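# Close the small wooden box's drawer and let go

## Task

Push the drawer of the small wooden box fully closed so it stays shut by itself, keep the box standing upright on the table, then release it and withdraw the hands.

## Robot and tools

Robot: the upper body of a humanoid on a stand past the table's -x edge, facing about +x, with two arms. left_arm is on the +y side and ends in a left hand. right_arm is on the -y side and ends in a right hand. Each hand has five fingers driven by six motors.

Scene frame: the table top is z = 0 with +z up, and +x runs across the table away from the robot. The table's near edge is at x = 0.18 m. Shoulders sit about 0.3 to 0.4 m above the table, 0.10 m to each side of centre. A hand point reaches at most 0.62 m from its shoulder. The body may be slightly turned or tilted, and printed positions lose accuracy at long reach.

Hand point: a spot 0.05 m in front of the palm, where index pad and thumb tip meet in a pinch. Its own axes: +z runs along the straightened fingers (fingertips extend 0.06 to 0.07 m past it), +y points out of the palm, and +x crosses the palm. On the right hand +x points away from the thumb; on the left hand it points toward the thumb. A wrist bracket on the little-finger side sticks out 0.03 m past the point along +y and 0.11 m across the palm, and it can collide with things.

Row layout (used by both movement tools): one flat list of 28 numbers, each in [-1, 1], always covering both arms. Numbers 1-14 are left_arm/dx, dy, dz, rx, ry, rz, then left_gripper/little, ring, middle, index, thumb_bend, thumb_turn, force_limit, speed. Numbers 15-28 repeat these for right_arm/ and right_gripper/. dx..rz are an offset, not a pose: a shift from the hand point's measured pose at the start of the action (or, for a move, from the pose in the latest result), expressed in that hand point's own axes. A value of 1.0 equals 0.6 m for dx, dy, dz, and 180 degrees for the rotation vector rx, ry, rz. Zeros mean stay put. Finger numbers are absolute targets: +1 straight/open, -1 curled shut; thumb_bend +1 straight, -1 bent; thumb_turn +1 beside the palm, -1 across in front of it. A pinch is roughly index -0.22, thumb_bend -0.75, thumb_turn -0.57. force_limit maps -1..+1 to about 0..10 N fingertip force (0..15 N for thumb motors) and only stops closing. speed maps -1..+1 to near zero..full, where full covers a finger's range in 0.6 s. To leave a hand alone, resend its last eight numbers (before any, send hand_measured plus hand_force_limit and hand_speed).

Tools:
- execute_actions(actions): a list of actions; each action is a table of up to 15 rows, one row per 1/30 s step; a short table keeps its final row for the remaining steps. Every row is an offset from the action's starting pose, not from the previous row. An empty list just reports state and images.
- move(target, speed, blocking): target is one 28-number row; each hand point travels in a straight line to its target, all arms finishing together, over 0.5 to 10 s. speed is metres per second, 0.002 to 0.5 (default 0.25); rotation is capped at twice that in rad/s. Paths ignore obstacles and the other arm; the hand can lag, wander, or overshoot speed near full extension. Faster contact hits harder, and aiming deeper past contact presses harder. blocking=false returns after 0.5 s while motion continues; until a result shows it has ended, you must use wait or stop before new moves.
- wait(seconds): 0 to 10; lets the scene run with last commands held.
- stop(): brakes a running move; braking needs room.
- zoom_image(camera, region): camera is cam_high, cam_left_wrist or cam_right_wrist; region is [x0, y0, x1, y1] in pixels, at most 504 x 504.
- show_instructions(): returns the reference images.
- finished_scene(scene): ends the current scene by its number; irreversible.

Controller behaviour: each step the commanded pose is clipped to within 70 mm and 16 degrees of the current pose, so a far offset may need several actions; after an action the arm stops at its last clipped pose. Position is favoured over orientation when both can't be met. Joints move at most 2.4 rad/s.

Result lines: left_arm and right_arm give end_effector_position (m) and end_effector_quat_wxyz in the scene frame. "Hand target" is where the controller is now steering. hand_measured, hand_stopped_by (moving, target, force, stalled, fault), hand_load_n (positive = pushed open) each list six motor values in row order. A move adds a "move:" line with its ending (done, off_target, moving, held, fault) and limits (paced = pose clipped; held = some steps blocked, after which the arm may jump fast), plus distance to target. "pose unreachable" means the clearance check altered that arm's command. Joint torque readings are noisy and offset.

Images: cam_high 896x504, cam_left_wrist and cam_right_wrist 504x504 fisheye, with calibration given for projecting points.

Avoid: knocking anything off the table (fails the task), tipping the box, slamming the drawer, hard hits or presses between the two arms (any part, including fingers and brackets), and joint overloads: contact torque at the limit (22.5 N m for most joints, 4.5 N m for wrist pitch and yaw) freezes that arm 10 s. Long holding under load heats motors; a MOTOR HOT warning appears from 90 °C and at 120 °C the arm drops. A loose object may occasionally be nudged by outside pushes. Finish with the drawer shut on its own and the hands open and pulled away.

Each tool is called by a JSON object that holds its "api" and its "payload", one argument or row to a line.

Reference images:

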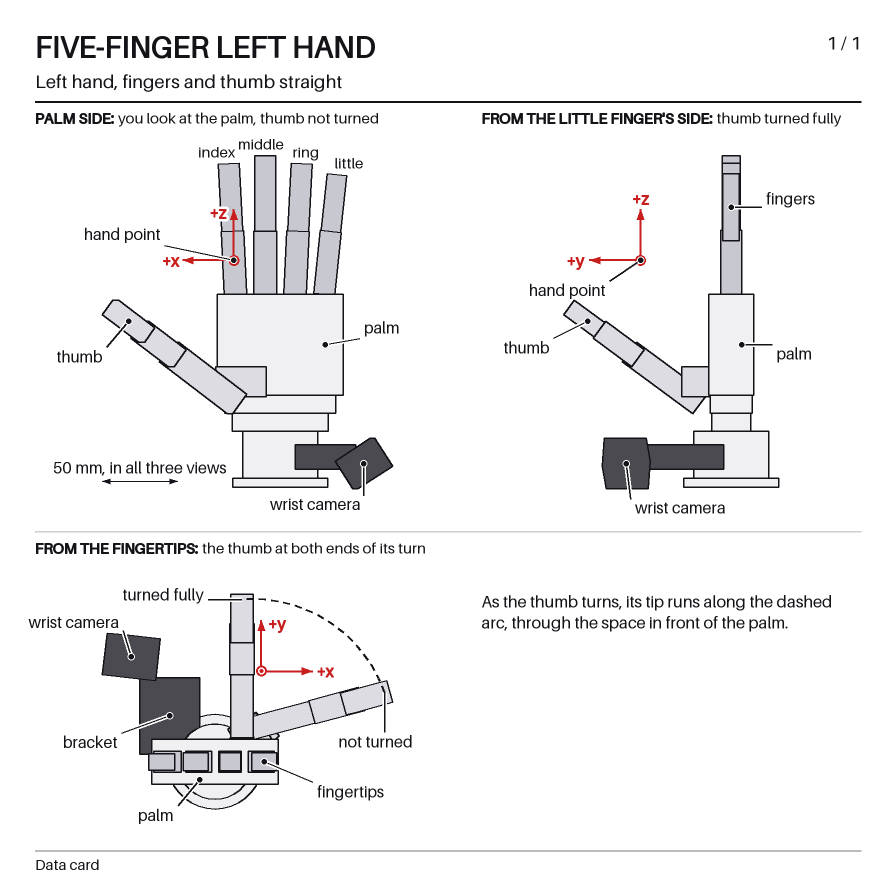

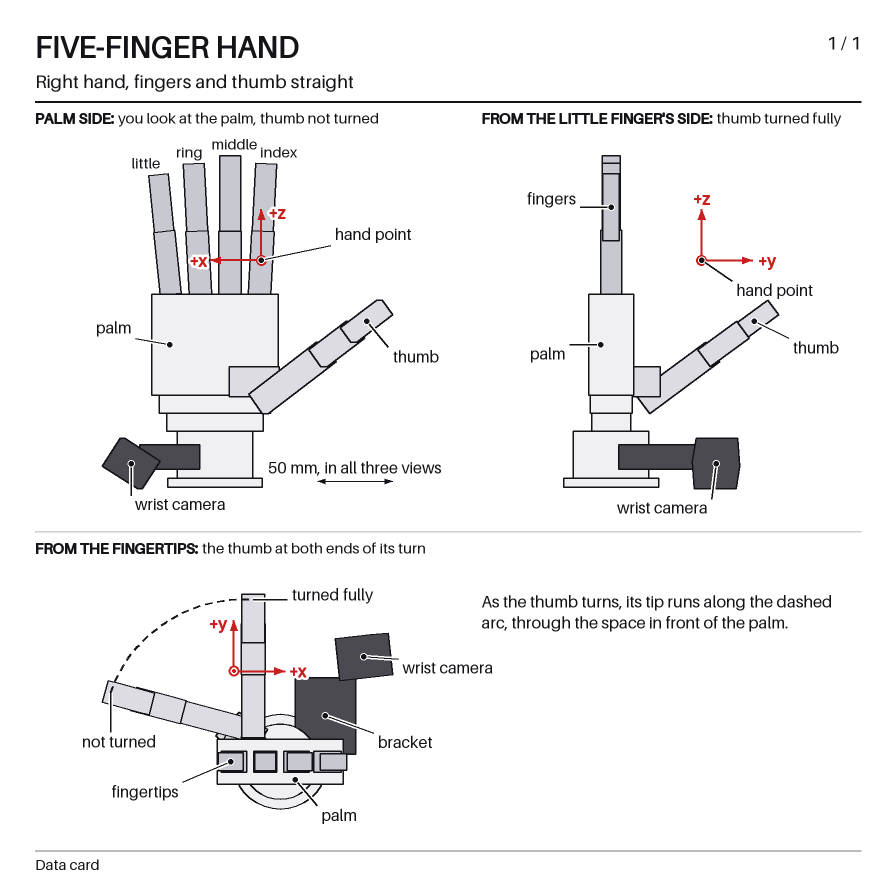

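## Session

{"api": "execute_actions", "payload": {
  "actions": []
}}

Scene clock: 0.00 s.
left_arm: end_effector_position=(+0.1064, +0.1428, +0.4583) hand_measured=(+1.000, +1.000, +1.000, +1.000, +1.000, +1.000) hand_load_n=(+0.0, +0.0, +0.0, +0.0, +0.0, +0.0) hand_stopped_by=(target, target, target, target, target, target) hand_force_limit=0.00 hand_speed=-0.80 end_effector_quat_wxyz=(+0.064, +0.012, -0.118, +0.991) | right_arm: end_effector_position=(+0.1268, -0.1079, +0.4411) hand_measured=(+1.000, +1.000, +1.000, +1.000, +1.000, +1.000) hand_load_n=(+0.0, +0.0, +0.0, +0.0, +0.0, +0.0) hand_stopped_by=(target, target, target, target, target, target) hand_force_limit=0.00 hand_speed=-0.80 end_effector_quat_wxyz=(+0.977, -0.140, -0.024, +0.158)
Joint positions: left_arm=[-0.092  0.443  0.177 -0.514 -0.763 -1.106 -0.446] | right_arm=[-0.145 -0.458 -0.098 -0.51   0.59  -1.134  0.392]
Joint velocities: left_arm=[ 0.005 -0.008 -0.003  0.     0.002  0.     0.   ] | right_arm=[-0.002 -0.002 -0.002  0.002  0.005  0.     0.   ]
Joint torques (N m, as the arm reports them, + toward a larger angle): no reading
Motor temperatures (°C, as the motors report them): left_arm=[43 36 42 41 43 31 27] | right_arm=[38 40 40 42 34 27 32]
Hand target (left_arm): +0.106, +0.143, +0.458; +0.064, +0.012, -0.118, +0.991
Hand target (right_arm): +0.127, -0.108, +0.441; +0.977, -0.140, -0.024, +0.158

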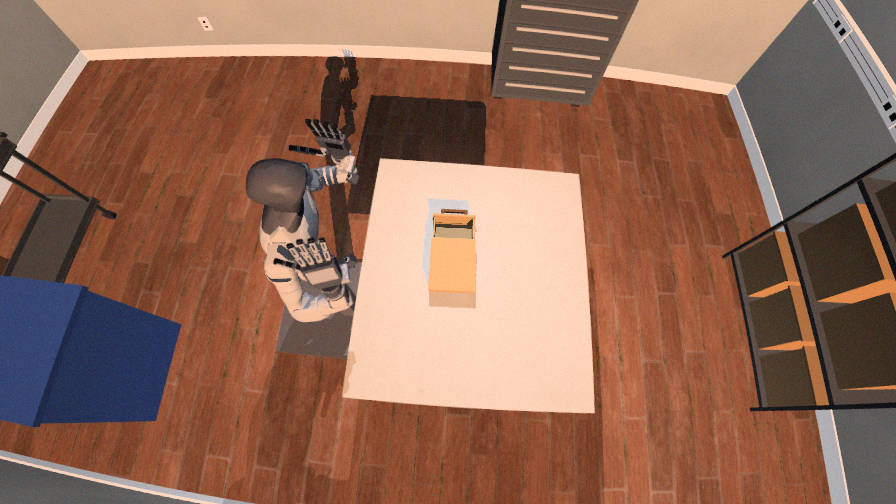

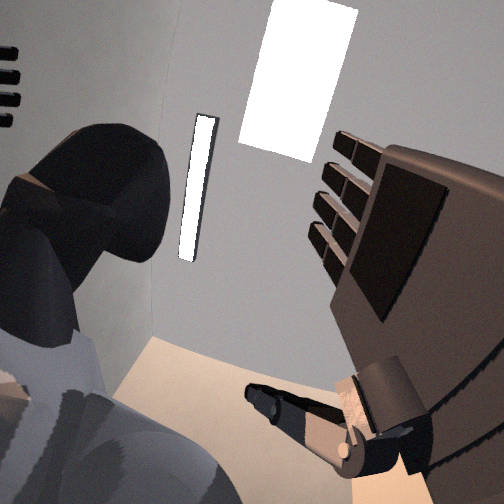

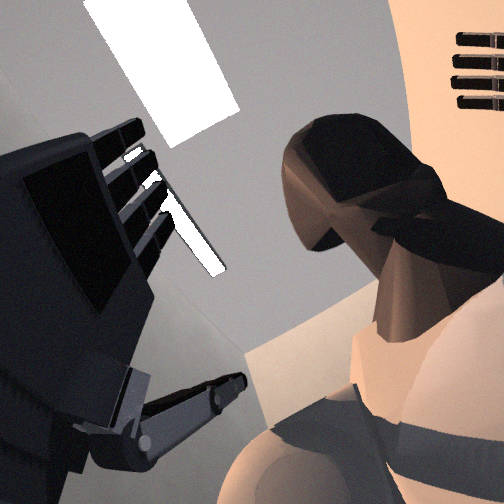

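{"api": "zoom_image", "payload": {
  "camera": "cam_high",
  "region": [390, 180, 520, 320]
}}

Region (390, 180, 520, 320) of cam_high's 896x504 image, scaled by 3.600, with more detail than that image has; it fills the left 468 columns of this view, and the rest is white.

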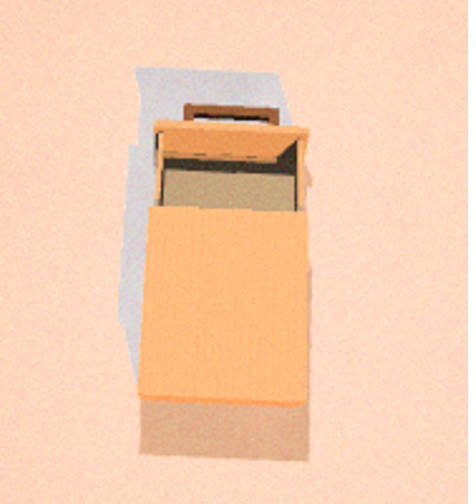

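{"api": "move", "payload": {
  "target": [-0.507,-0.188,-0.467,0.087,-0.680,-0.058,1,1,1,1,1,1,0,-0.8,0.435,-0.113,-0.453,0.163,0.696,0.040,1,1,1,1,1,1,0,-0.8],
  "speed": 0.3
}}

Scene clock: 30.07 s.
left_arm: end_effector_position=(+0.4199, +0.2779, +0.2130) hand_measured=(+1.000, +1.000, +1.000, +1.000, +1.000, +1.000) hand_load_n=(+0.0, +0.0, +0.0, +0.0, +0.0, +0.0) hand_stopped_by=(target, target, target, target, target, target) hand_force_limit=0.00 hand_speed=-0.80 end_effector_quat_wxyz=(+0.011, +0.880, +0.012, +0.474) | right_arm: end_effector_position=(+0.4169, -0.1513, +0.1970) hand_measured=(+1.000, +1.000, +1.000, +1.000, +1.000, +1.000) hand_load_n=(+0.0, +0.0, +0.0, +0.0, +0.0, +0.0) hand_stopped_by=(target, target, target, target, target, target) hand_force_limit=0.00 hand_speed=-0.80 end_effector_quat_wxyz=(+0.459, -0.006, +0.888, +0.020)
Joint positions: left_arm=[-0.551  1.279 -0.26   0.217 -1.311  0.598 -0.083] | right_arm=[-0.258 -1.26   0.057 -0.417  1.656  0.622 -0.696]
Joint velocities: left_arm=[-0.009 -0.002  0.    -0.002  0.012  0.     0.   ] | right_arm=[-0.003  0.005  0.008  0.008 -0.008  0.     0.   ]
Joint torques (N m, as the arm reports them, + toward a larger angle): left_arm=[-3.78  4.51  3.5  -0.96 -0.41 -0.7  -0.04] | right_arm=[-2.28 -3.07 -2.16 -1.14  0.68 -0.94  0.03]
Motor temperatures (°C, as the motors report them): left_arm=[44 37 42 41 43 31 27] | right_arm=[38 41 41 43 34 28 32]
Hand target (left_arm): +0.420, +0.278, +0.212; +0.011, +0.881, +0.010, +0.474
Hand target (right_arm): +0.417, -0.151, +0.196; +0.456, -0.005, +0.890, +0.021
Off the commanded pose (left_arm): 0.013 m, 2 deg.
Off the commanded pose (right_arm): 0.009 m, 2 deg.
move: off_target (left_arm, right_arm)
camera_calibration (this result's frames):
cam_left_wrist: T_world_to_cam=[[-0.115648, 0.986983, -0.111758, -0.207928], [0.0322765, 0.116187, 0.992703, -0.248815], [0.992766, 0.111197, -0.0452932, -0.313221], [0, 0, 0, 1]] pos_world=[0.29494, 0.26896, 0.209575]
cam_right_wrist: T_world_to_cam=[[0.00720941, 0.989986, 0.140979, 0.113782], [0.0419576, -0.141158, 0.989098, -0.233712], [0.999093, -0.00121569, -0.0425551, -0.278297], [0, 0, 0, 1]] pos_world=[0.28703, -0.145971, 0.20328]

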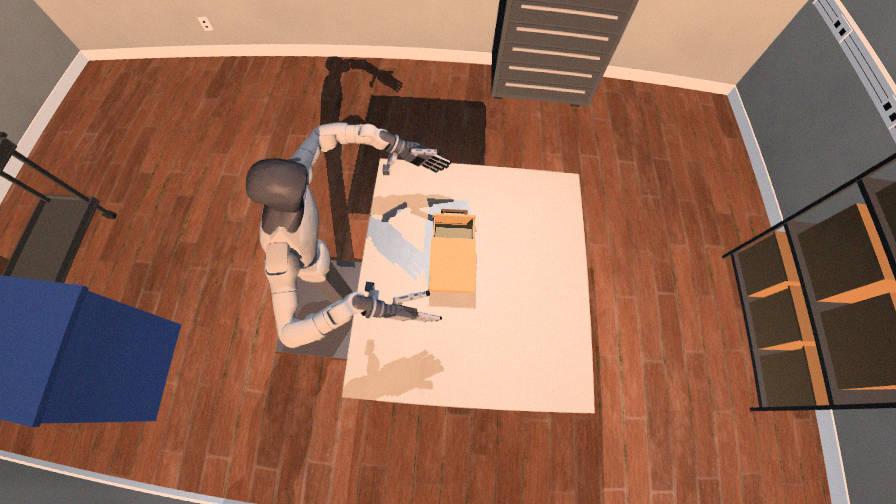

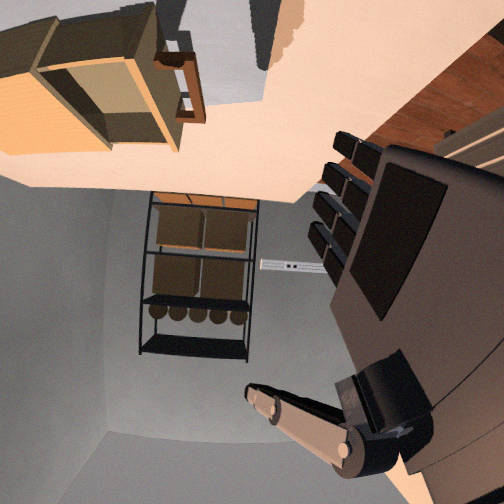

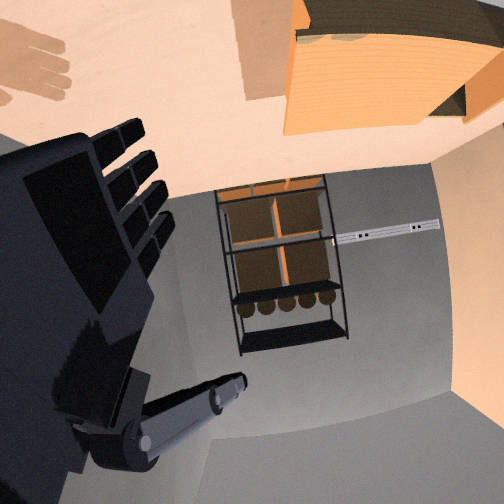

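{"api": "move", "payload": {
  "target": [-0.083,0.06,0.173,0,0,0,1,1,1,1,1,1,0,-0.8,0.051,0.111,0.17,0,0,0,1,1,1,1,1,1,0,-0.8],
  "speed": 0.15
}}

Scene clock: 40.00 s.
left_arm: end_effector_position=(+0.4792, +0.2466, +0.1120) hand_measured=(+1.000, +1.000, +1.000, +1.000, +1.000, +1.000) hand_load_n=(+0.0, +0.0, +0.0, +0.0, +0.0, +0.0) hand_stopped_by=(target, target, target, target, target, target) hand_force_limit=0.00 hand_speed=-0.80 end_effector_quat_wxyz=(+0.011, +0.881, +0.023, +0.472) | right_arm: end_effector_position=(+0.4833, -0.0851, +0.1163) hand_measured=(+1.000, +1.000, +1.000, +1.000, +1.000, +1.000) hand_load_n=(+0.0, +0.0, +0.0, +0.0, +0.0, +0.0) hand_stopped_by=(target, target, target, target, target, target) hand_force_limit=0.00 hand_speed=-0.80 end_effector_quat_wxyz=(+0.459, +0.001, +0.888, +0.023)
Joint positions: left_arm=[-0.875  0.735 -0.496  0.923 -0.922  0.282 -0.22 ] | right_arm=[-0.67  -0.736  0.484  0.126  1.19   0.522 -0.607]
Joint velocities: left_arm=[-0.006  0.003 -0.025  0.015 -0.002 -0.001 -0.004] | right_arm=[0.    0.002 0.    0.    0.005 0.    0.   ]
Joint torques (N m, as the arm reports them, + toward a larger angle): left_arm=[-5.23  3.32  1.37 -1.78 -0.54 -0.84 -0.11] | right_arm=[-3.62 -2.11 -1.53 -2.17  0.29 -1.23  0.25]
Motor temperatures (°C, as the motors report them): left_arm=[45 38 43 41 43 31 27] | right_arm=[39 42 41 43 34 28 32]
Hand target (left_arm): +0.479, +0.246, +0.112; +0.010, +0.881, +0.020, +0.472
Hand target (right_arm): +0.484, -0.086, +0.117; +0.461, -0.000, +0.887, +0.021
Off the commanded pose (left_arm): 0.008 m, 1 deg.
Off the commanded pose (right_arm): 0.006 m, 1 deg.
move: off_target (left_arm, right_arm)
camera_calibration (this result's frames):
cam_left_wrist: T_world_to_cam=[[-0.135999, 0.983303, -0.120909, -0.169758], [0.0353485, 0.126782, 0.991301, -0.150796], [0.990078, 0.130542, -0.0520005, -0.375975], [0, 0, 0, 1]] pos_world=[0.354488, 0.235122, 0.109408]
cam_right_wrist: T_world_to_cam=[[0.0157582, 0.988285, 0.151801, 0.0536886], [0.0395993, -0.152318, 0.987538, -0.146965], [0.999091, -0.00955061, -0.0415356, -0.348729], [0, 0, 0, 1]] pos_world=[0.353385, -0.0787756, 0.122498]

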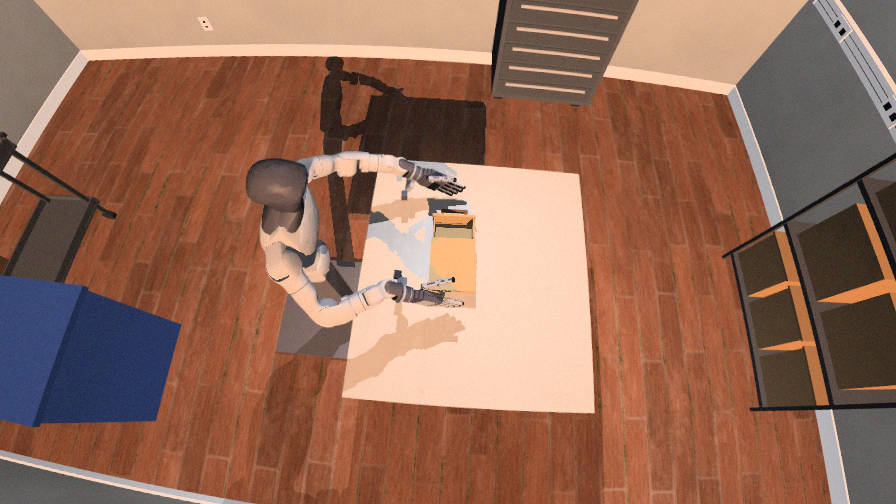

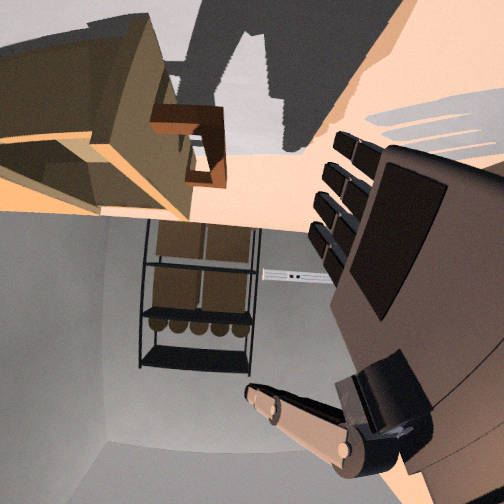

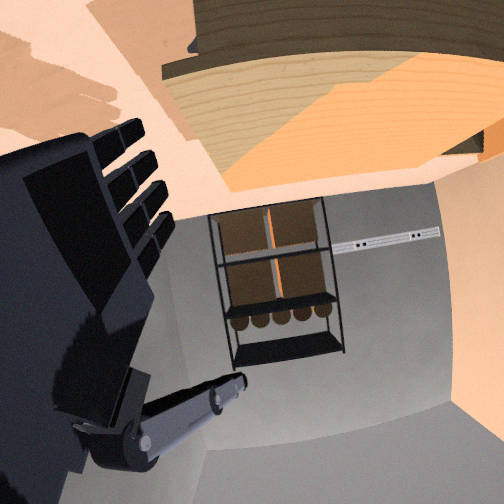

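{"api": "move", "payload": {
  "target": [0,0.085,0,0,0,0,1,1,1,1,1,1,0,-0.8,0.016,0.045,0.011,0,0,0,1,1,1,1,1,1,0,-0.8],
  "speed": 0.06
}}

{"api": "move", "payload": {
  "target": [0.004,0.1,0,0,0,0,1,1,1,1,1,1,0,-0.8,0,0,0,0,0,0,1,1,1,1,1,1,0,-0.8],
  "speed": 0.04
}}

Scene clock: 46.37 s.
left_arm: end_effector_position=(+0.4801, +0.1947, +0.1108) hand_measured=(+1.000, +1.000, +1.000, +1.000, +1.000, +1.000) hand_load_n=(+0.0, +0.0, +0.0, +0.0, +0.0, +0.0) hand_stopped_by=(target, target, target, target, target, target) hand_force_limit=0.00 hand_speed=-0.80 end_effector_quat_wxyz=(+0.009, +0.883, +0.016, +0.469) | right_arm: end_effector_position=(+0.4824, -0.0575, +0.1053) hand_measured=(+1.000, +1.000, +1.000, +1.000, +1.000, +1.000) hand_load_n=(+0.0, +0.0, +0.0, +0.0, +0.0, +0.0) hand_stopped_by=(target, target, target, target, target, target) hand_force_limit=0.00 hand_speed=-0.80 end_effector_quat_wxyz=(+0.457, +0.002, +0.889, +0.026)
Joint positions: left_arm=[-0.796  0.699 -0.49   0.599 -0.972  0.396  0.052] | right_arm=[-0.697 -0.628  0.531  0.172  1.145  0.489 -0.656]
Joint velocities: left_arm=[-0.003 -0.018 -0.014 -0.009 -0.002  0.003  0.001] | right_arm=[ 0.    -0.008 -0.003  0.011 -0.006  0.     0.   ]
Joint torques (N m, as the arm reports them, + toward a larger angle): left_arm=[-5.05  2.84  2.61 -2.57 -0.73 -0.74  0.17] | right_arm=[-3.83 -1.59 -1.36 -2.24  0.25 -1.22  0.04]
Motor temperatures (°C, as the motors report them): left_arm=[47 38 43 41 43 32 27] | right_arm=[41 42 41 43 34 28 32]
Hand target (left_arm): +0.480, +0.195, +0.110; +0.010, +0.883, +0.019, +0.468
Hand target (right_arm): +0.483, -0.058, +0.106; +0.459, +0.002, +0.888, +0.023
Off the commanded pose (left_arm): 0.003 m, 1 deg.
Off the commanded pose (right_arm): 0.001 m, 0 deg.
move: done
camera_calibration (this result's frames):
cam_left_wrist: T_world_to_cam=[[-0.126575, 0.985815, -0.110216, -0.124974], [0.0424452, 0.11639, 0.992296, -0.144523], [0.991049, 0.120922, -0.0565752, -0.36819], [0, 0, 0, 1]] pos_world=[0.35521, 0.184544, 0.108805]
cam_right_wrist: T_world_to_cam=[[0.0151918, 0.987209, 0.158704, 0.0275546], [0.0438358, -0.159228, 0.986268, -0.134168], [0.998923, -0.00802629, -0.045694, -0.34751], [0, 0, 0, 1]] pos_world=[0.352598, -0.0513546, 0.112073]

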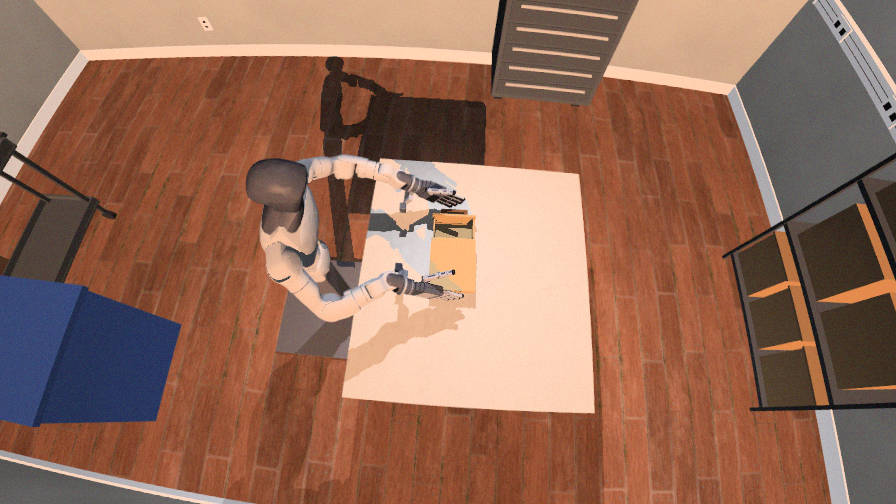

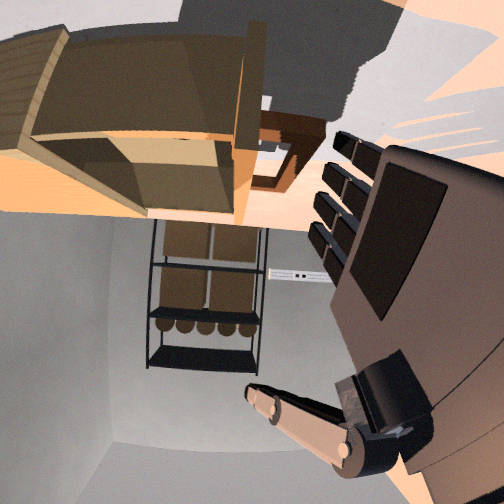

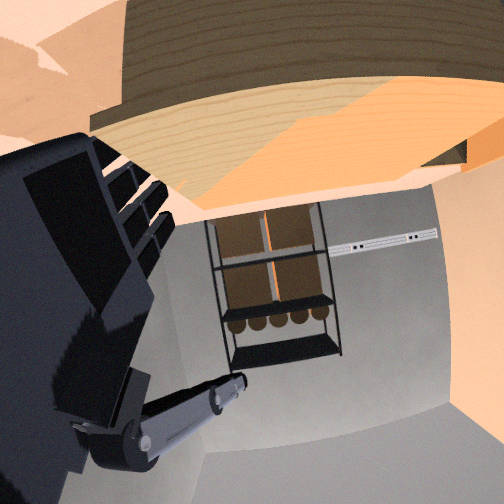

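Scene clock: 48.20 s.
left_arm: end_effector_position=(+0.4822, +0.1577, +0.1081) hand_measured=(+1.000, +1.000, +1.000, +1.000, +1.000, +1.000) hand_load_n=(+0.0, +0.0, +0.0, +0.0, +0.0, +0.0) hand_stopped_by=(target, target, target, target, target, target) hand_force_limit=0.00 hand_speed=-0.80 end_effector_quat_wxyz=(-0.022, +0.885, +0.023, +0.465) | right_arm: end_effector_position=(+0.4848, -0.0675, +0.1043) hand_measured=(+1.000, +1.000, +1.000, +1.000, +1.000, +1.000) hand_load_n=(+0.0, +0.0, +0.0, +0.0, +0.0, +0.0) hand_stopped_by=(target, target, target, target, target, target) hand_force_limit=0.00 hand_speed=-0.80 end_effector_quat_wxyz=(+0.458, +0.005, +0.889, +0.011)
Joint positions: left_arm=[-0.783  0.608 -0.491  0.429 -0.975  0.484  0.322] | right_arm=[-0.697 -0.645  0.531  0.177  1.144  0.489 -0.666]
Joint velocities: left_arm=[ 0.002  0.003 -0.006 -0.006 -0.006  0.     0.   ] | right_arm=[-0.002  0.    -0.002  0.002 -0.002  0.     0.   ]
Joint torques (N m, as the arm reports them, + toward a larger angle): left_arm=[-5.42  0.03  1.57 -4.09 -0.77 -0.7  -0.94] | right_arm=[-3.71 -0.98 -1.28 -2.83  0.61 -1.19  0.53]
Motor temperatures (°C, as the motors report them): left_arm=[47 38 43 41 43 32 27] | right_arm=[41 42 41 43 34 28 32]
Hand target (left_arm): +0.481, +0.134, +0.111; +0.008, +0.885, +0.012, +0.466
Hand target (right_arm): +0.482, -0.058, +0.105; +0.457, +0.002, +0.889, +0.026
Off the commanded pose (left_arm): 0.024 m, 4 deg.
Off the commanded pose (right_arm): 0.010 m, 2 deg.
move: off_target (left_arm, right_arm)
camera_calibration (this result's frames):
cam_left_wrist: T_world_to_cam=[[-0.168527, 0.983802, -0.0610872, -0.0732176], [0.0503736, 0.0704886, 0.99624, -0.134647], [0.984409, 0.164817, -0.0614369, -0.369147], [0, 0, 0, 1]] pos_world=[0.357835, 0.142364, 0.106989]
cam_right_wrist: T_world_to_cam=[[0.033867, 0.990188, 0.135574, 0.0310715], [0.0391933, -0.136863, 0.989814, -0.131501], [0.998658, -0.0282085, -0.0434439, -0.351466], [0, 0, 0, 1]] pos_world=[0.355095, -0.0586786, 0.11068]

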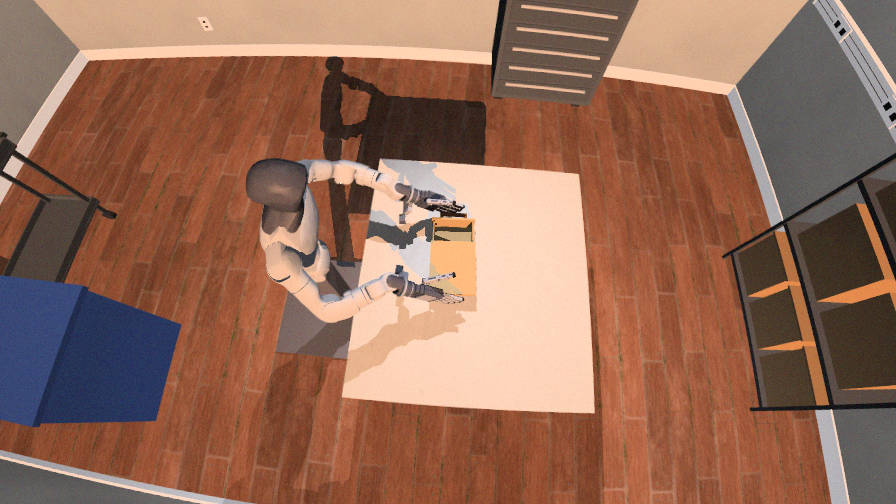

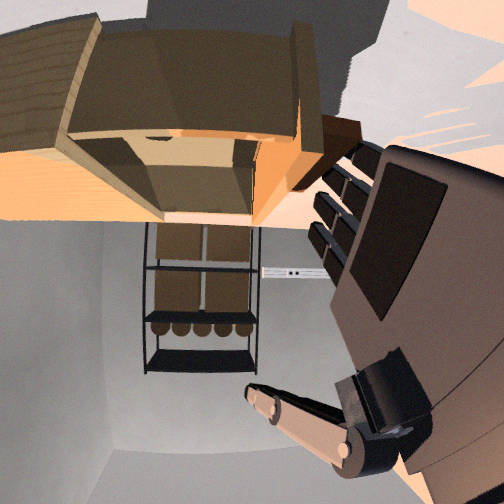

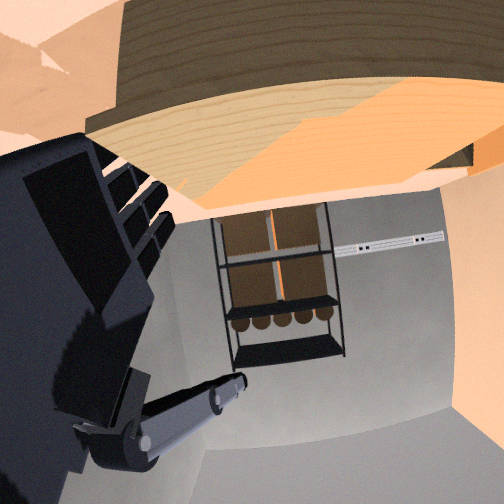

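{"api": "move", "payload": {
  "target": [0.005,0.12,0,-0.02,0,0.013,1,1,1,1,1,1,0,-0.8,0,0.045,0,-0.01,0,-0.007,1,1,1,1,1,1,0,-0.8],
  "speed": 0.04
}}

Scene clock: 53.10 s.
left_arm: end_effector_position=(+0.4894, +0.1186, +0.1024) hand_measured=(+1.000, +1.000, +1.000, +1.000, +1.000, +1.000) hand_load_n=(+0.0, +0.0, +0.0, +0.0, +0.0, +0.0) hand_stopped_by=(target, target, target, target, target, target) hand_force_limit=0.00 hand_speed=-0.80 end_effector_quat_wxyz=(-0.048, +0.887, +0.003, +0.460) | right_arm: end_effector_position=(+0.4895, -0.0684, +0.1001) hand_measured=(+1.000, +1.000, +1.000, +1.000, +1.000, +1.000) hand_load_n=(+0.0, +0.0, +0.0, +0.0, +0.0, +0.0) hand_stopped_by=(target, target, target, target, target, target) hand_force_limit=0.00 hand_speed=-0.80 end_effector_quat_wxyz=(+0.458, -0.001, +0.889, -0.017)
Joint positions: left_arm=[-0.849  0.481 -0.534  0.443 -0.919  0.529  0.453] | right_arm=[-0.73  -0.621  0.555  0.214  1.114  0.5   -0.704]
Joint velocities: left_arm=[-0.005 -0.002 -0.018  0.018  0.012  0.     0.   ] | right_arm=[ 0.003 -0.002 -0.006 -0.008 -0.005  0.001  0.   ]
Joint torques (N m, as the arm reports them, + toward a larger angle): left_arm=[-6.02 -1.25  0.94 -3.5  -1.01 -0.75 -1.55] | right_arm=[-4.37  0.21 -0.71 -3.39  0.87 -1.15  1.04]
Motor temperatures (°C, as the motors report them): left_arm=[48 38 42 42 43 32 27] | right_arm=[42 42 41 43 34 28 32]
Hand target (left_arm): +0.486, +0.086, +0.107; -0.005, +0.887, -0.012, +0.462
Hand target (right_arm): +0.485, -0.041, +0.106; +0.458, -0.012, +0.888, +0.020
Off the commanded pose (left_arm): 0.033 m, 5 deg.
Off the commanded pose (right_arm): 0.029 m, 4 deg.
move: off_target (left_arm, right_arm)
camera_calibration (this result's frames):
cam_left_wrist: T_world_to_cam=[[-0.1573, 0.987543, 0.00398444, -0.0465093], [0.0632056, 0.00604108, 0.997982, -0.12542], [0.985526, 0.157234, -0.0633685, -0.369595], [0, 0, 0, 1]] pos_world=[0.364857, 0.104801, 0.101932]
cam_right_wrist: T_world_to_cam=[[0.0492852, 0.995521, 0.080676, 0.0306651], [0.0371011, -0.0825432, 0.995897, -0.123566], [0.998095, -0.0460898, -0.0410031, -0.357568], [0, 0, 0, 1]] pos_world=[0.35996, -0.0572075, 0.105924]

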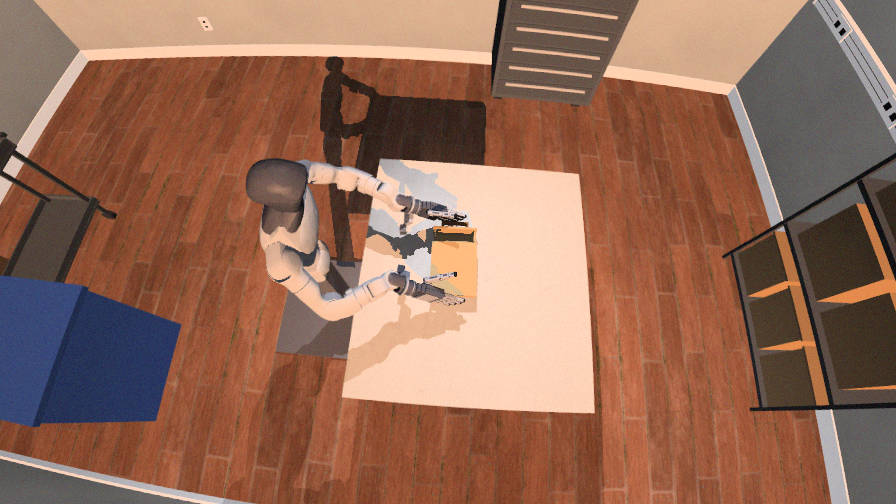

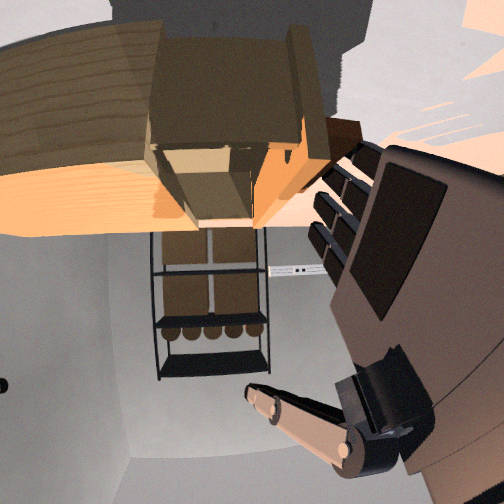

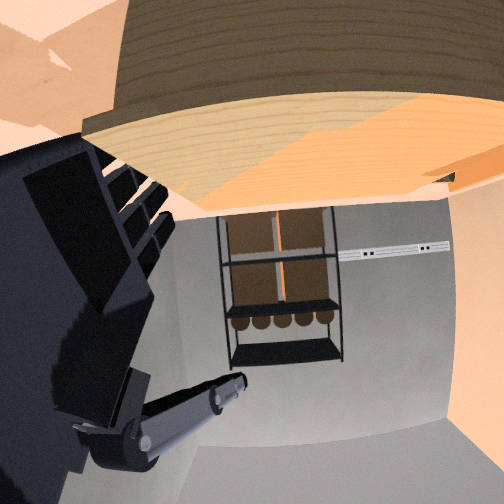

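{"api": "move", "payload": {
  "target": [0.008,0.14,-0.012,-0.025,0,0.025,1,1,1,1,1,1,0,-0.8,-0.004,0.055,-0.012,-0.012,0,-0.02,1,1,1,1,1,1,0,-0.8],
  "speed": 0.04
}}

Scene clock: 59.73 s.
left_arm: end_effector_position=(+0.4934, +0.0757, +0.0948) hand_measured=(+1.000, +1.000, +1.000, +1.000, +1.000, +1.000) hand_load_n=(+0.5, +0.0, +0.0, +0.0, +0.0, +0.0) hand_stopped_by=(target, target, target, target, target, target) hand_force_limit=0.00 hand_speed=-0.80 end_effector_quat_wxyz=(-0.087, +0.888, -0.035, +0.450) | right_arm: end_effector_position=(+0.4886, -0.0703, +0.0939) hand_measured=(+1.000, +1.000, +1.000, +1.000, +1.000, +1.000) hand_load_n=(+0.0, +0.0, +0.0, +0.0, +0.0, +0.0) hand_stopped_by=(target, target, target, target, target, target) hand_force_limit=0.00 hand_speed=-0.80 end_effector_quat_wxyz=(+0.449, -0.026, +0.891, -0.063)
Joint positions: left_arm=[-0.933  0.326 -0.576  0.507 -0.827  0.597  0.567] | right_arm=[-0.763 -0.606  0.572  0.215  1.077  0.582 -0.768]
Joint velocities: left_arm=[-0.009 -0.023  0.002  0.011  0.031  0.    -0.009] | right_arm=[-0.003 -0.005  0.    -0.005 -0.009  0.003  0.   ]
Joint torques (N m, as the arm reports them, + toward a larger angle): left_arm=[-6.11 -2.64  0.46 -4.18 -1.08 -0.89 -1.96] | right_arm=[-4.76  0.84 -1.12 -4.07  0.81 -1.4   1.15]
Motor temperatures (°C, as the motors report them): left_arm=[50 37 42 42 43 32 28] | right_arm=[44 41 41 44 34 29 33]
Hand target (left_arm): +0.488, +0.035, +0.102; -0.033, +0.889, -0.052, +0.454
Hand target (right_arm): +0.485, -0.036, +0.106; +0.457, -0.037, +0.888, -0.014
Off the commanded pose (left_arm): 0.043 m, 7 deg.
Off the commanded pose (right_arm): 0.037 m, 6 deg.
move: off_target (left_arm, right_arm)
camera_calibration (this result's frames):
cam_left_wrist: T_world_to_cam=[[-0.126218, 0.985913, 0.10975, -0.028703], [0.08388, -0.0996317, 0.991483, -0.119377], [0.98845, 0.134349, -0.0701231, -0.366291], [0, 0, 0, 1]] pos_world=[0.36845, 0.0656155, 0.0958252]
cam_right_wrist: T_world_to_cam=[[0.0477355, 0.998564, -0.0242998, 0.0439269], [0.0564073, 0.0215938, 0.998174, -0.119801], [0.997266, -0.0490191, -0.0552955, -0.355491], [0, 0, 0, 1]] pos_world=[0.35918, -0.0587027, 0.100993]

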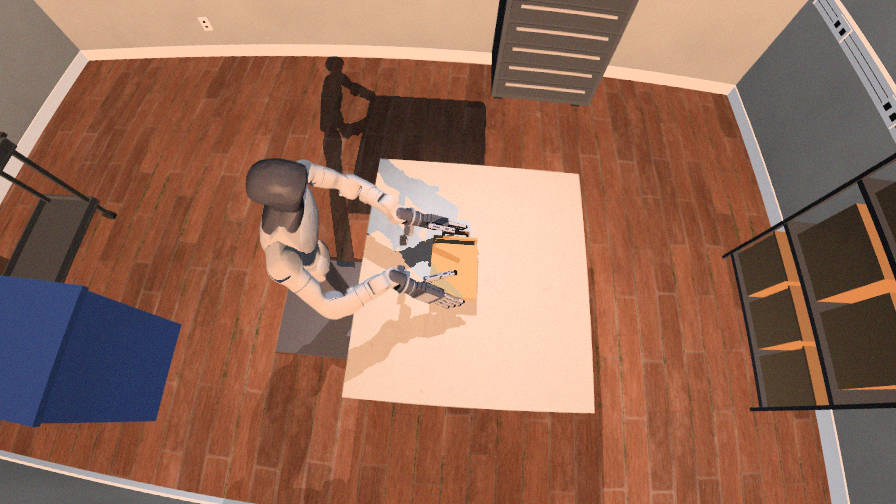

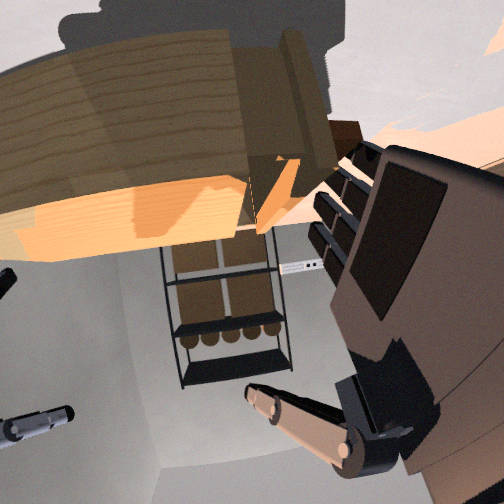

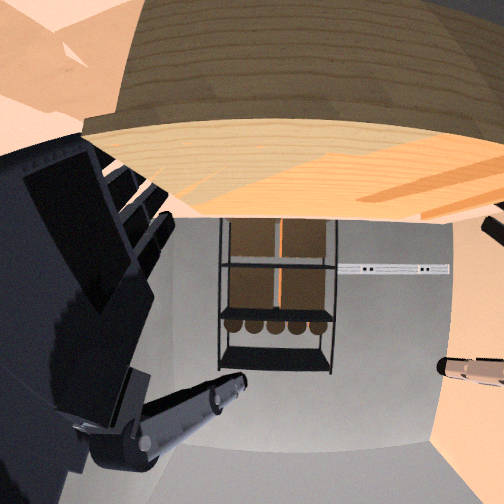

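{"api": "move", "payload": {
  "target": [0.012,0.09,-0.012,-0.039,0.008,-0.045,1,1,1,1,1,1,0,-0.8,-0.012,0.05,-0.012,-0.028,-0.01,0.033,1,1,1,1,1,1,0,-0.8],
  "speed": 0.04
}}

Scene clock: 66.43 s.
left_arm: end_effector_position=(+0.5036, +0.0729, +0.0992) hand_measured=(+1.000, +1.000, +1.000, +1.000, +1.000, +1.000) hand_load_n=(+0.5, +0.0, +0.0, +0.0, +0.0, +0.0) hand_stopped_by=(target, target, target, target, target, target) hand_force_limit=0.00 hand_speed=-0.80 end_effector_quat_wxyz=(-0.069, +0.877, +0.019, +0.475) | right_arm: end_effector_position=(+0.4940, -0.0760, +0.0970) hand_measured=(+1.000, +1.000, +1.000, +1.000, +1.000, +1.000) hand_load_n=(+0.0, +0.0, +0.0, +0.0, +0.0, +0.0) hand_stopped_by=(target, target, target, target, target, target) hand_force_limit=0.00 hand_speed=-0.80 end_effector_quat_wxyz=(+0.467, +0.011, +0.883, -0.052)
Joint positions: left_arm=[-0.92   0.251 -0.54   0.596 -0.808  0.448  0.584] | right_arm=[-0.735 -0.59   0.567  0.239  1.069  0.477 -0.769]
Joint velocities: left_arm=[ 0.     0.    -0.003  0.008  0.014 -0.006 -0.007] | right_arm=[ 0.005  0.008  0.011 -0.011  0.011 -0.001  0.   ]
Joint torques (N m, as the arm reports them, + toward a larger angle): left_arm=[-5.14 -4.28 -0.56 -3.95 -1.51 -0.46 -2.79] | right_arm=[-4.07  1.12 -0.69 -3.72  1.04 -1.39  1.42]
Motor temperatures (°C, as the motors report them): left_arm=[51 37 42 42 43 32 28] | right_arm=[45 41 41 45 34 29 33]
Hand target (left_arm): +0.490, +0.022, +0.096; -0.001, +0.886, -0.002, +0.463
Hand target (right_arm): +0.487, -0.040, +0.102; +0.465, -0.000, +0.885, +0.000
Off the commanded pose (left_arm): 0.053 m, 8 deg.
Off the commanded pose (right_arm): 0.038 m, 6 deg.
move: off_target (left_arm, right_arm)
camera_calibration (this result's frames):
cam_left_wrist: T_world_to_cam=[[-0.204082, 0.978758, 0.0195956, 0.02353], [0.0251678, -0.0147646, 0.999574, -0.102348], [0.97863, 0.204488, -0.02162, -0.38074], [0, 0, 0, 1]] pos_world=[0.379981, 0.0533153, 0.0936119]
cam_right_wrist: T_world_to_cam=[[0.100124, 0.99451, 0.0304172, 0.0179697], [0.0131401, -0.0318898, 0.999405, -0.105909], [0.994888, -0.0996651, -0.0162609, -0.367444], [0, 0, 0, 1]] pos_world=[0.365158, -0.0578698, 0.0993248]

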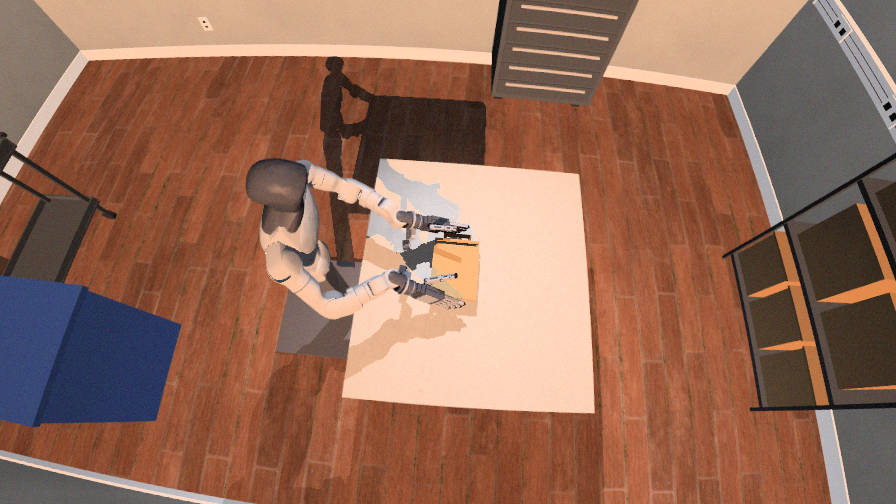

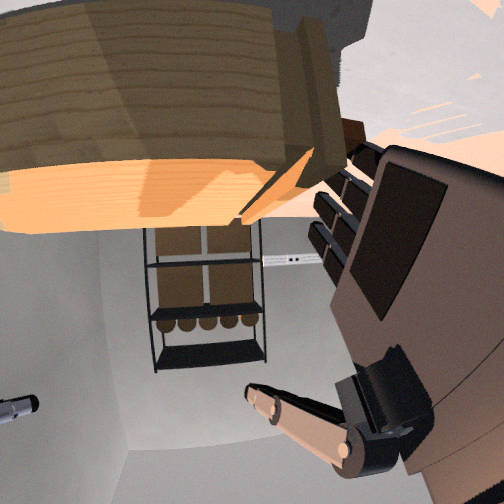

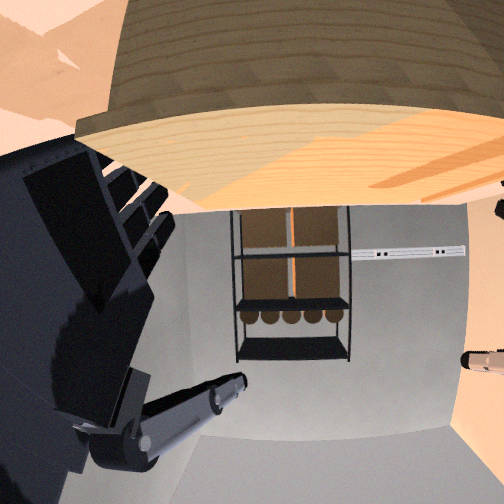

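{"api": "move", "payload": {
  "target": [0,0.09,-0.015,-0.065,-0.009,0.003,1,1,1,1,1,1,0,-0.8,-0.008,0.075,-0.008,-0.045,0,0.002,1,1,1,1,1,1,0,-0.8],
  "speed": 0.04
}}

Scene clock: 75.13 s.
left_arm: end_effector_position=(+0.5108, +0.0714, +0.0987) hand_measured=(+1.000, +1.000, +1.000, +1.000, +1.000, +1.000) hand_load_n=(+0.5, +0.0, +0.0, +0.0, +0.0, +0.0) hand_stopped_by=(target, target, target, target, target, target) hand_force_limit=0.00 hand_speed=-0.80 end_effector_quat_wxyz=(-0.049, +0.882, -0.009, +0.468) | right_arm: end_effector_position=(+0.5009, -0.0739, +0.0918) hand_measured=(+1.000, +1.000, +1.000, +1.000, +1.000, +1.000) hand_load_n=(+0.0, +0.0, +0.0, +0.0, +0.0, +0.0) hand_stopped_by=(target, target, target, target, target, target) hand_force_limit=0.00 hand_speed=-0.80 end_effector_quat_wxyz=(+0.464, -0.004, +0.885, -0.046)
Joint positions: left_arm=[-0.984  0.263 -0.537  0.709 -0.787  0.452  0.439] | right_arm=[-0.771 -0.575  0.571  0.328  1.036  0.477 -0.683]
Joint velocities: left_arm=[-0.012  0.     0.023  0.009  0.015  0.    -0.018] | right_arm=[-0.002  0.     0.005  0.005  0.     0.     0.005]
Joint torques (N m, as the arm reports them, + toward a larger angle): left_arm=[-5.78 -4.11 -0.17 -4.67 -1.12 -0.59 -2.7 ] | right_arm=[-4.72  1.42 -0.63 -4.02  1.05 -1.38  1.63]
Motor temperatures (°C, as the motors report them): left_arm=[51 38 42 42 43 32 30] | right_arm=[45 41 41 45 34 29 34]
Hand target (left_arm): +0.499, +0.020, +0.101; +0.019, +0.886, -0.032, +0.462
Hand target (right_arm): +0.494, -0.032, +0.102; +0.467, -0.019, +0.884, +0.012
Off the commanded pose (left_arm): 0.054 m, 8 deg.
Off the commanded pose (right_arm): 0.044 m, 7 deg.
move: off_target (left_arm, right_arm)
camera_calibration (this result's frames):
cam_left_wrist: T_world_to_cam=[[-0.136595, 0.990523, 0.0143891, -0.0083532], [0.0453547, -0.00825688, 0.998937, -0.112767], [0.989588, 0.137102, -0.043797, -0.386088], [0, 0, 0, 1]] pos_world=[0.386041, 0.0602763, 0.0958579]
cam_right_wrist: T_world_to_cam=[[0.0691028, 0.997247, 0.0268846, 0.0314035], [0.0230942, -0.0285409, 0.999326, -0.105477], [0.997342, -0.0684353, -0.0250029, -0.372218], [0, 0, 0, 1]] pos_world=[0.371494, -0.0598003, 0.0952555]

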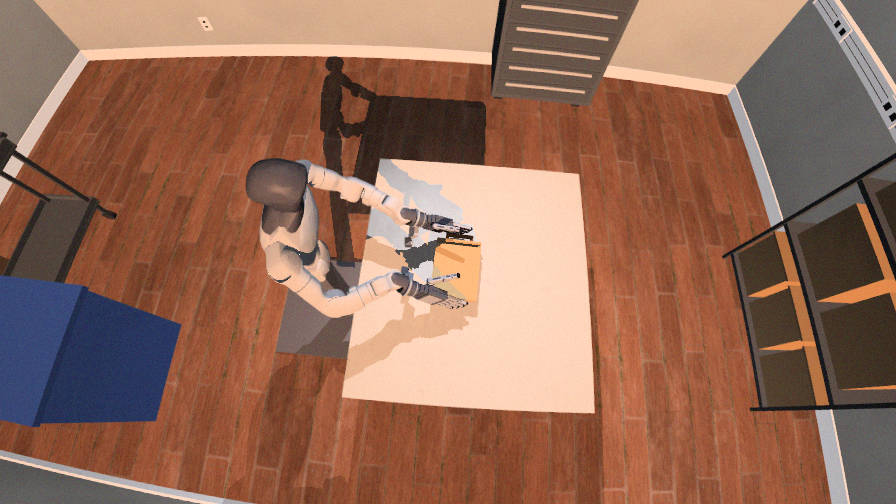

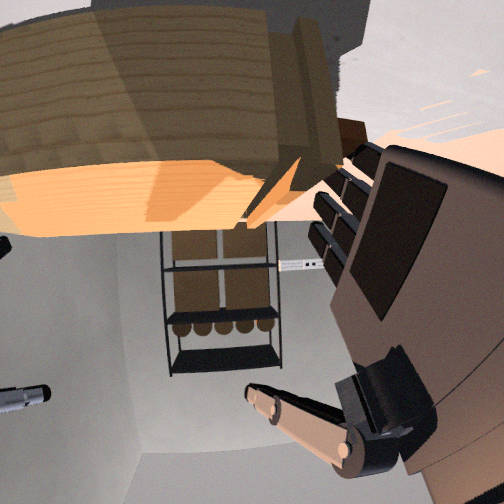

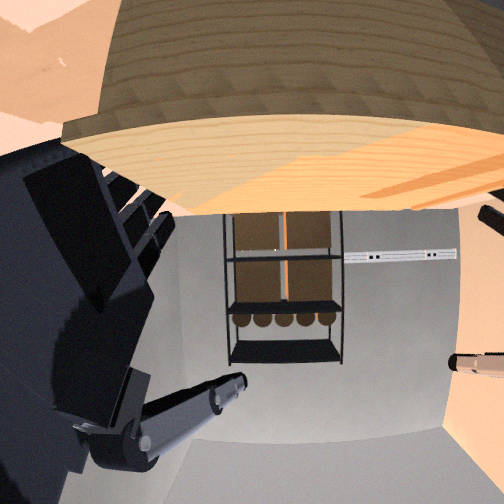

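{"api": "move", "payload": {
  "target": [0,0.116,-0.02,-0.055,0,-0.02,1,1,1,1,1,1,0,-0.8,-0.012,0.105,-0.015,-0.045,0,0.02,1,1,1,1,1,1,0,-0.8],
  "speed": 0.05
}}

Scene clock: 81.67 s.
left_arm: end_effector_position=(+0.5158, +0.0641, +0.1005) hand_measured=(+1.000, +1.000, +1.000, +1.000, +1.000, +1.000) hand_load_n=(+0.5, +0.0, +0.0, +0.0, +0.0, +0.0) hand_stopped_by=(target, target, target, target, target, target) hand_force_limit=0.00 hand_speed=-0.80 end_effector_quat_wxyz=(-0.038, +0.877, +0.003, +0.478) | right_arm: end_effector_position=(+0.5070, -0.0724, +0.0876) hand_measured=(+1.000, +1.000, +1.000, +1.000, +1.000, +1.000) hand_load_n=(+0.0, +0.0, +0.0, +0.0, +0.0, +0.0) hand_stopped_by=(target, target, target, target, target, target) hand_force_limit=0.00 hand_speed=-0.80 end_effector_quat_wxyz=(+0.462, +0.011, +0.885, -0.051)
Joint positions: left_arm=[-0.999  0.217 -0.52   0.781 -0.767  0.386  0.421] | right_arm=[-0.794 -0.522  0.56   0.4    1.009  0.458 -0.691]
Joint velocities: left_arm=[-0.023 -0.021  0.021  0.028  0.006 -0.012 -0.016] | right_arm=[ 0.003  0.008 -0.014  0.005 -0.023  0.     0.011]
Joint torques (N m, as the arm reports them, + toward a larger angle): left_arm=[-5.62 -5.19 -0.94 -4.94 -1.52 -0.43 -3.14] | right_arm=[-5.02  2.71 -0.19 -4.65  1.37 -1.54  2.24]
Motor temperatures (°C, as the motors report them): left_arm=[52 38 42 43 43 32 30] | right_arm=[46 41 41 45 34 29 35]
Hand target (left_arm): +0.500, +0.003, +0.100; +0.041, +0.884, -0.023, +0.466
Hand target (right_arm): +0.497, -0.013, +0.102; +0.465, -0.008, +0.885, +0.031
Off the commanded pose (left_arm): 0.064 m, 10 deg.
Off the commanded pose (right_arm): 0.064 m, 10 deg.
move: off_target (left_arm, right_arm)
camera_calibration (this result's frames):
cam_left_wrist: T_world_to_cam=[[-0.146458, 0.989014, -0.0200554, 0.00817959], [0.0218309, 0.0235006, 0.999485, -0.104817], [0.988976, 0.145945, -0.0250329, -0.392076], [0, 0, 0, 1]] pos_world=[0.391239, 0.051595, 0.0951119]
cam_right_wrist: T_world_to_cam=[[0.101877, 0.994315, 0.0309754, 0.0124785], [0.0245738, -0.0336433, 0.999132, -0.102512], [0.994493, -0.101028, -0.0278615, -0.379052], [0, 0, 0, 1]] pos_world=[0.378213, -0.0541512, 0.0914758]

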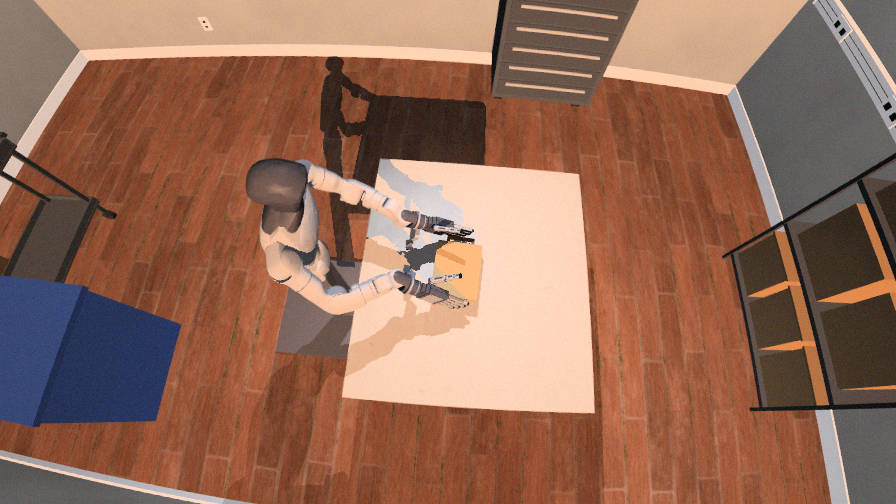

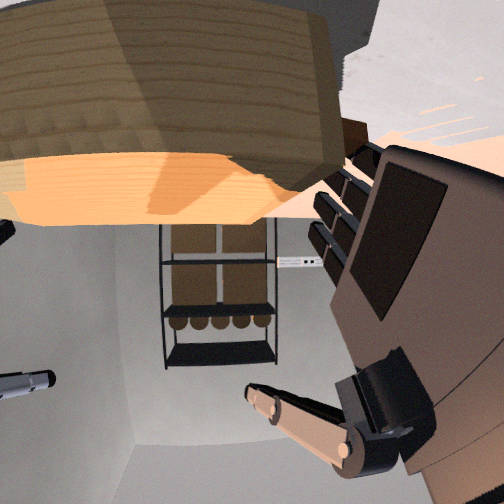

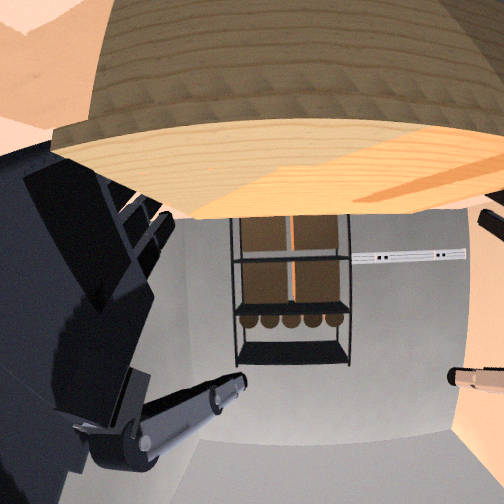

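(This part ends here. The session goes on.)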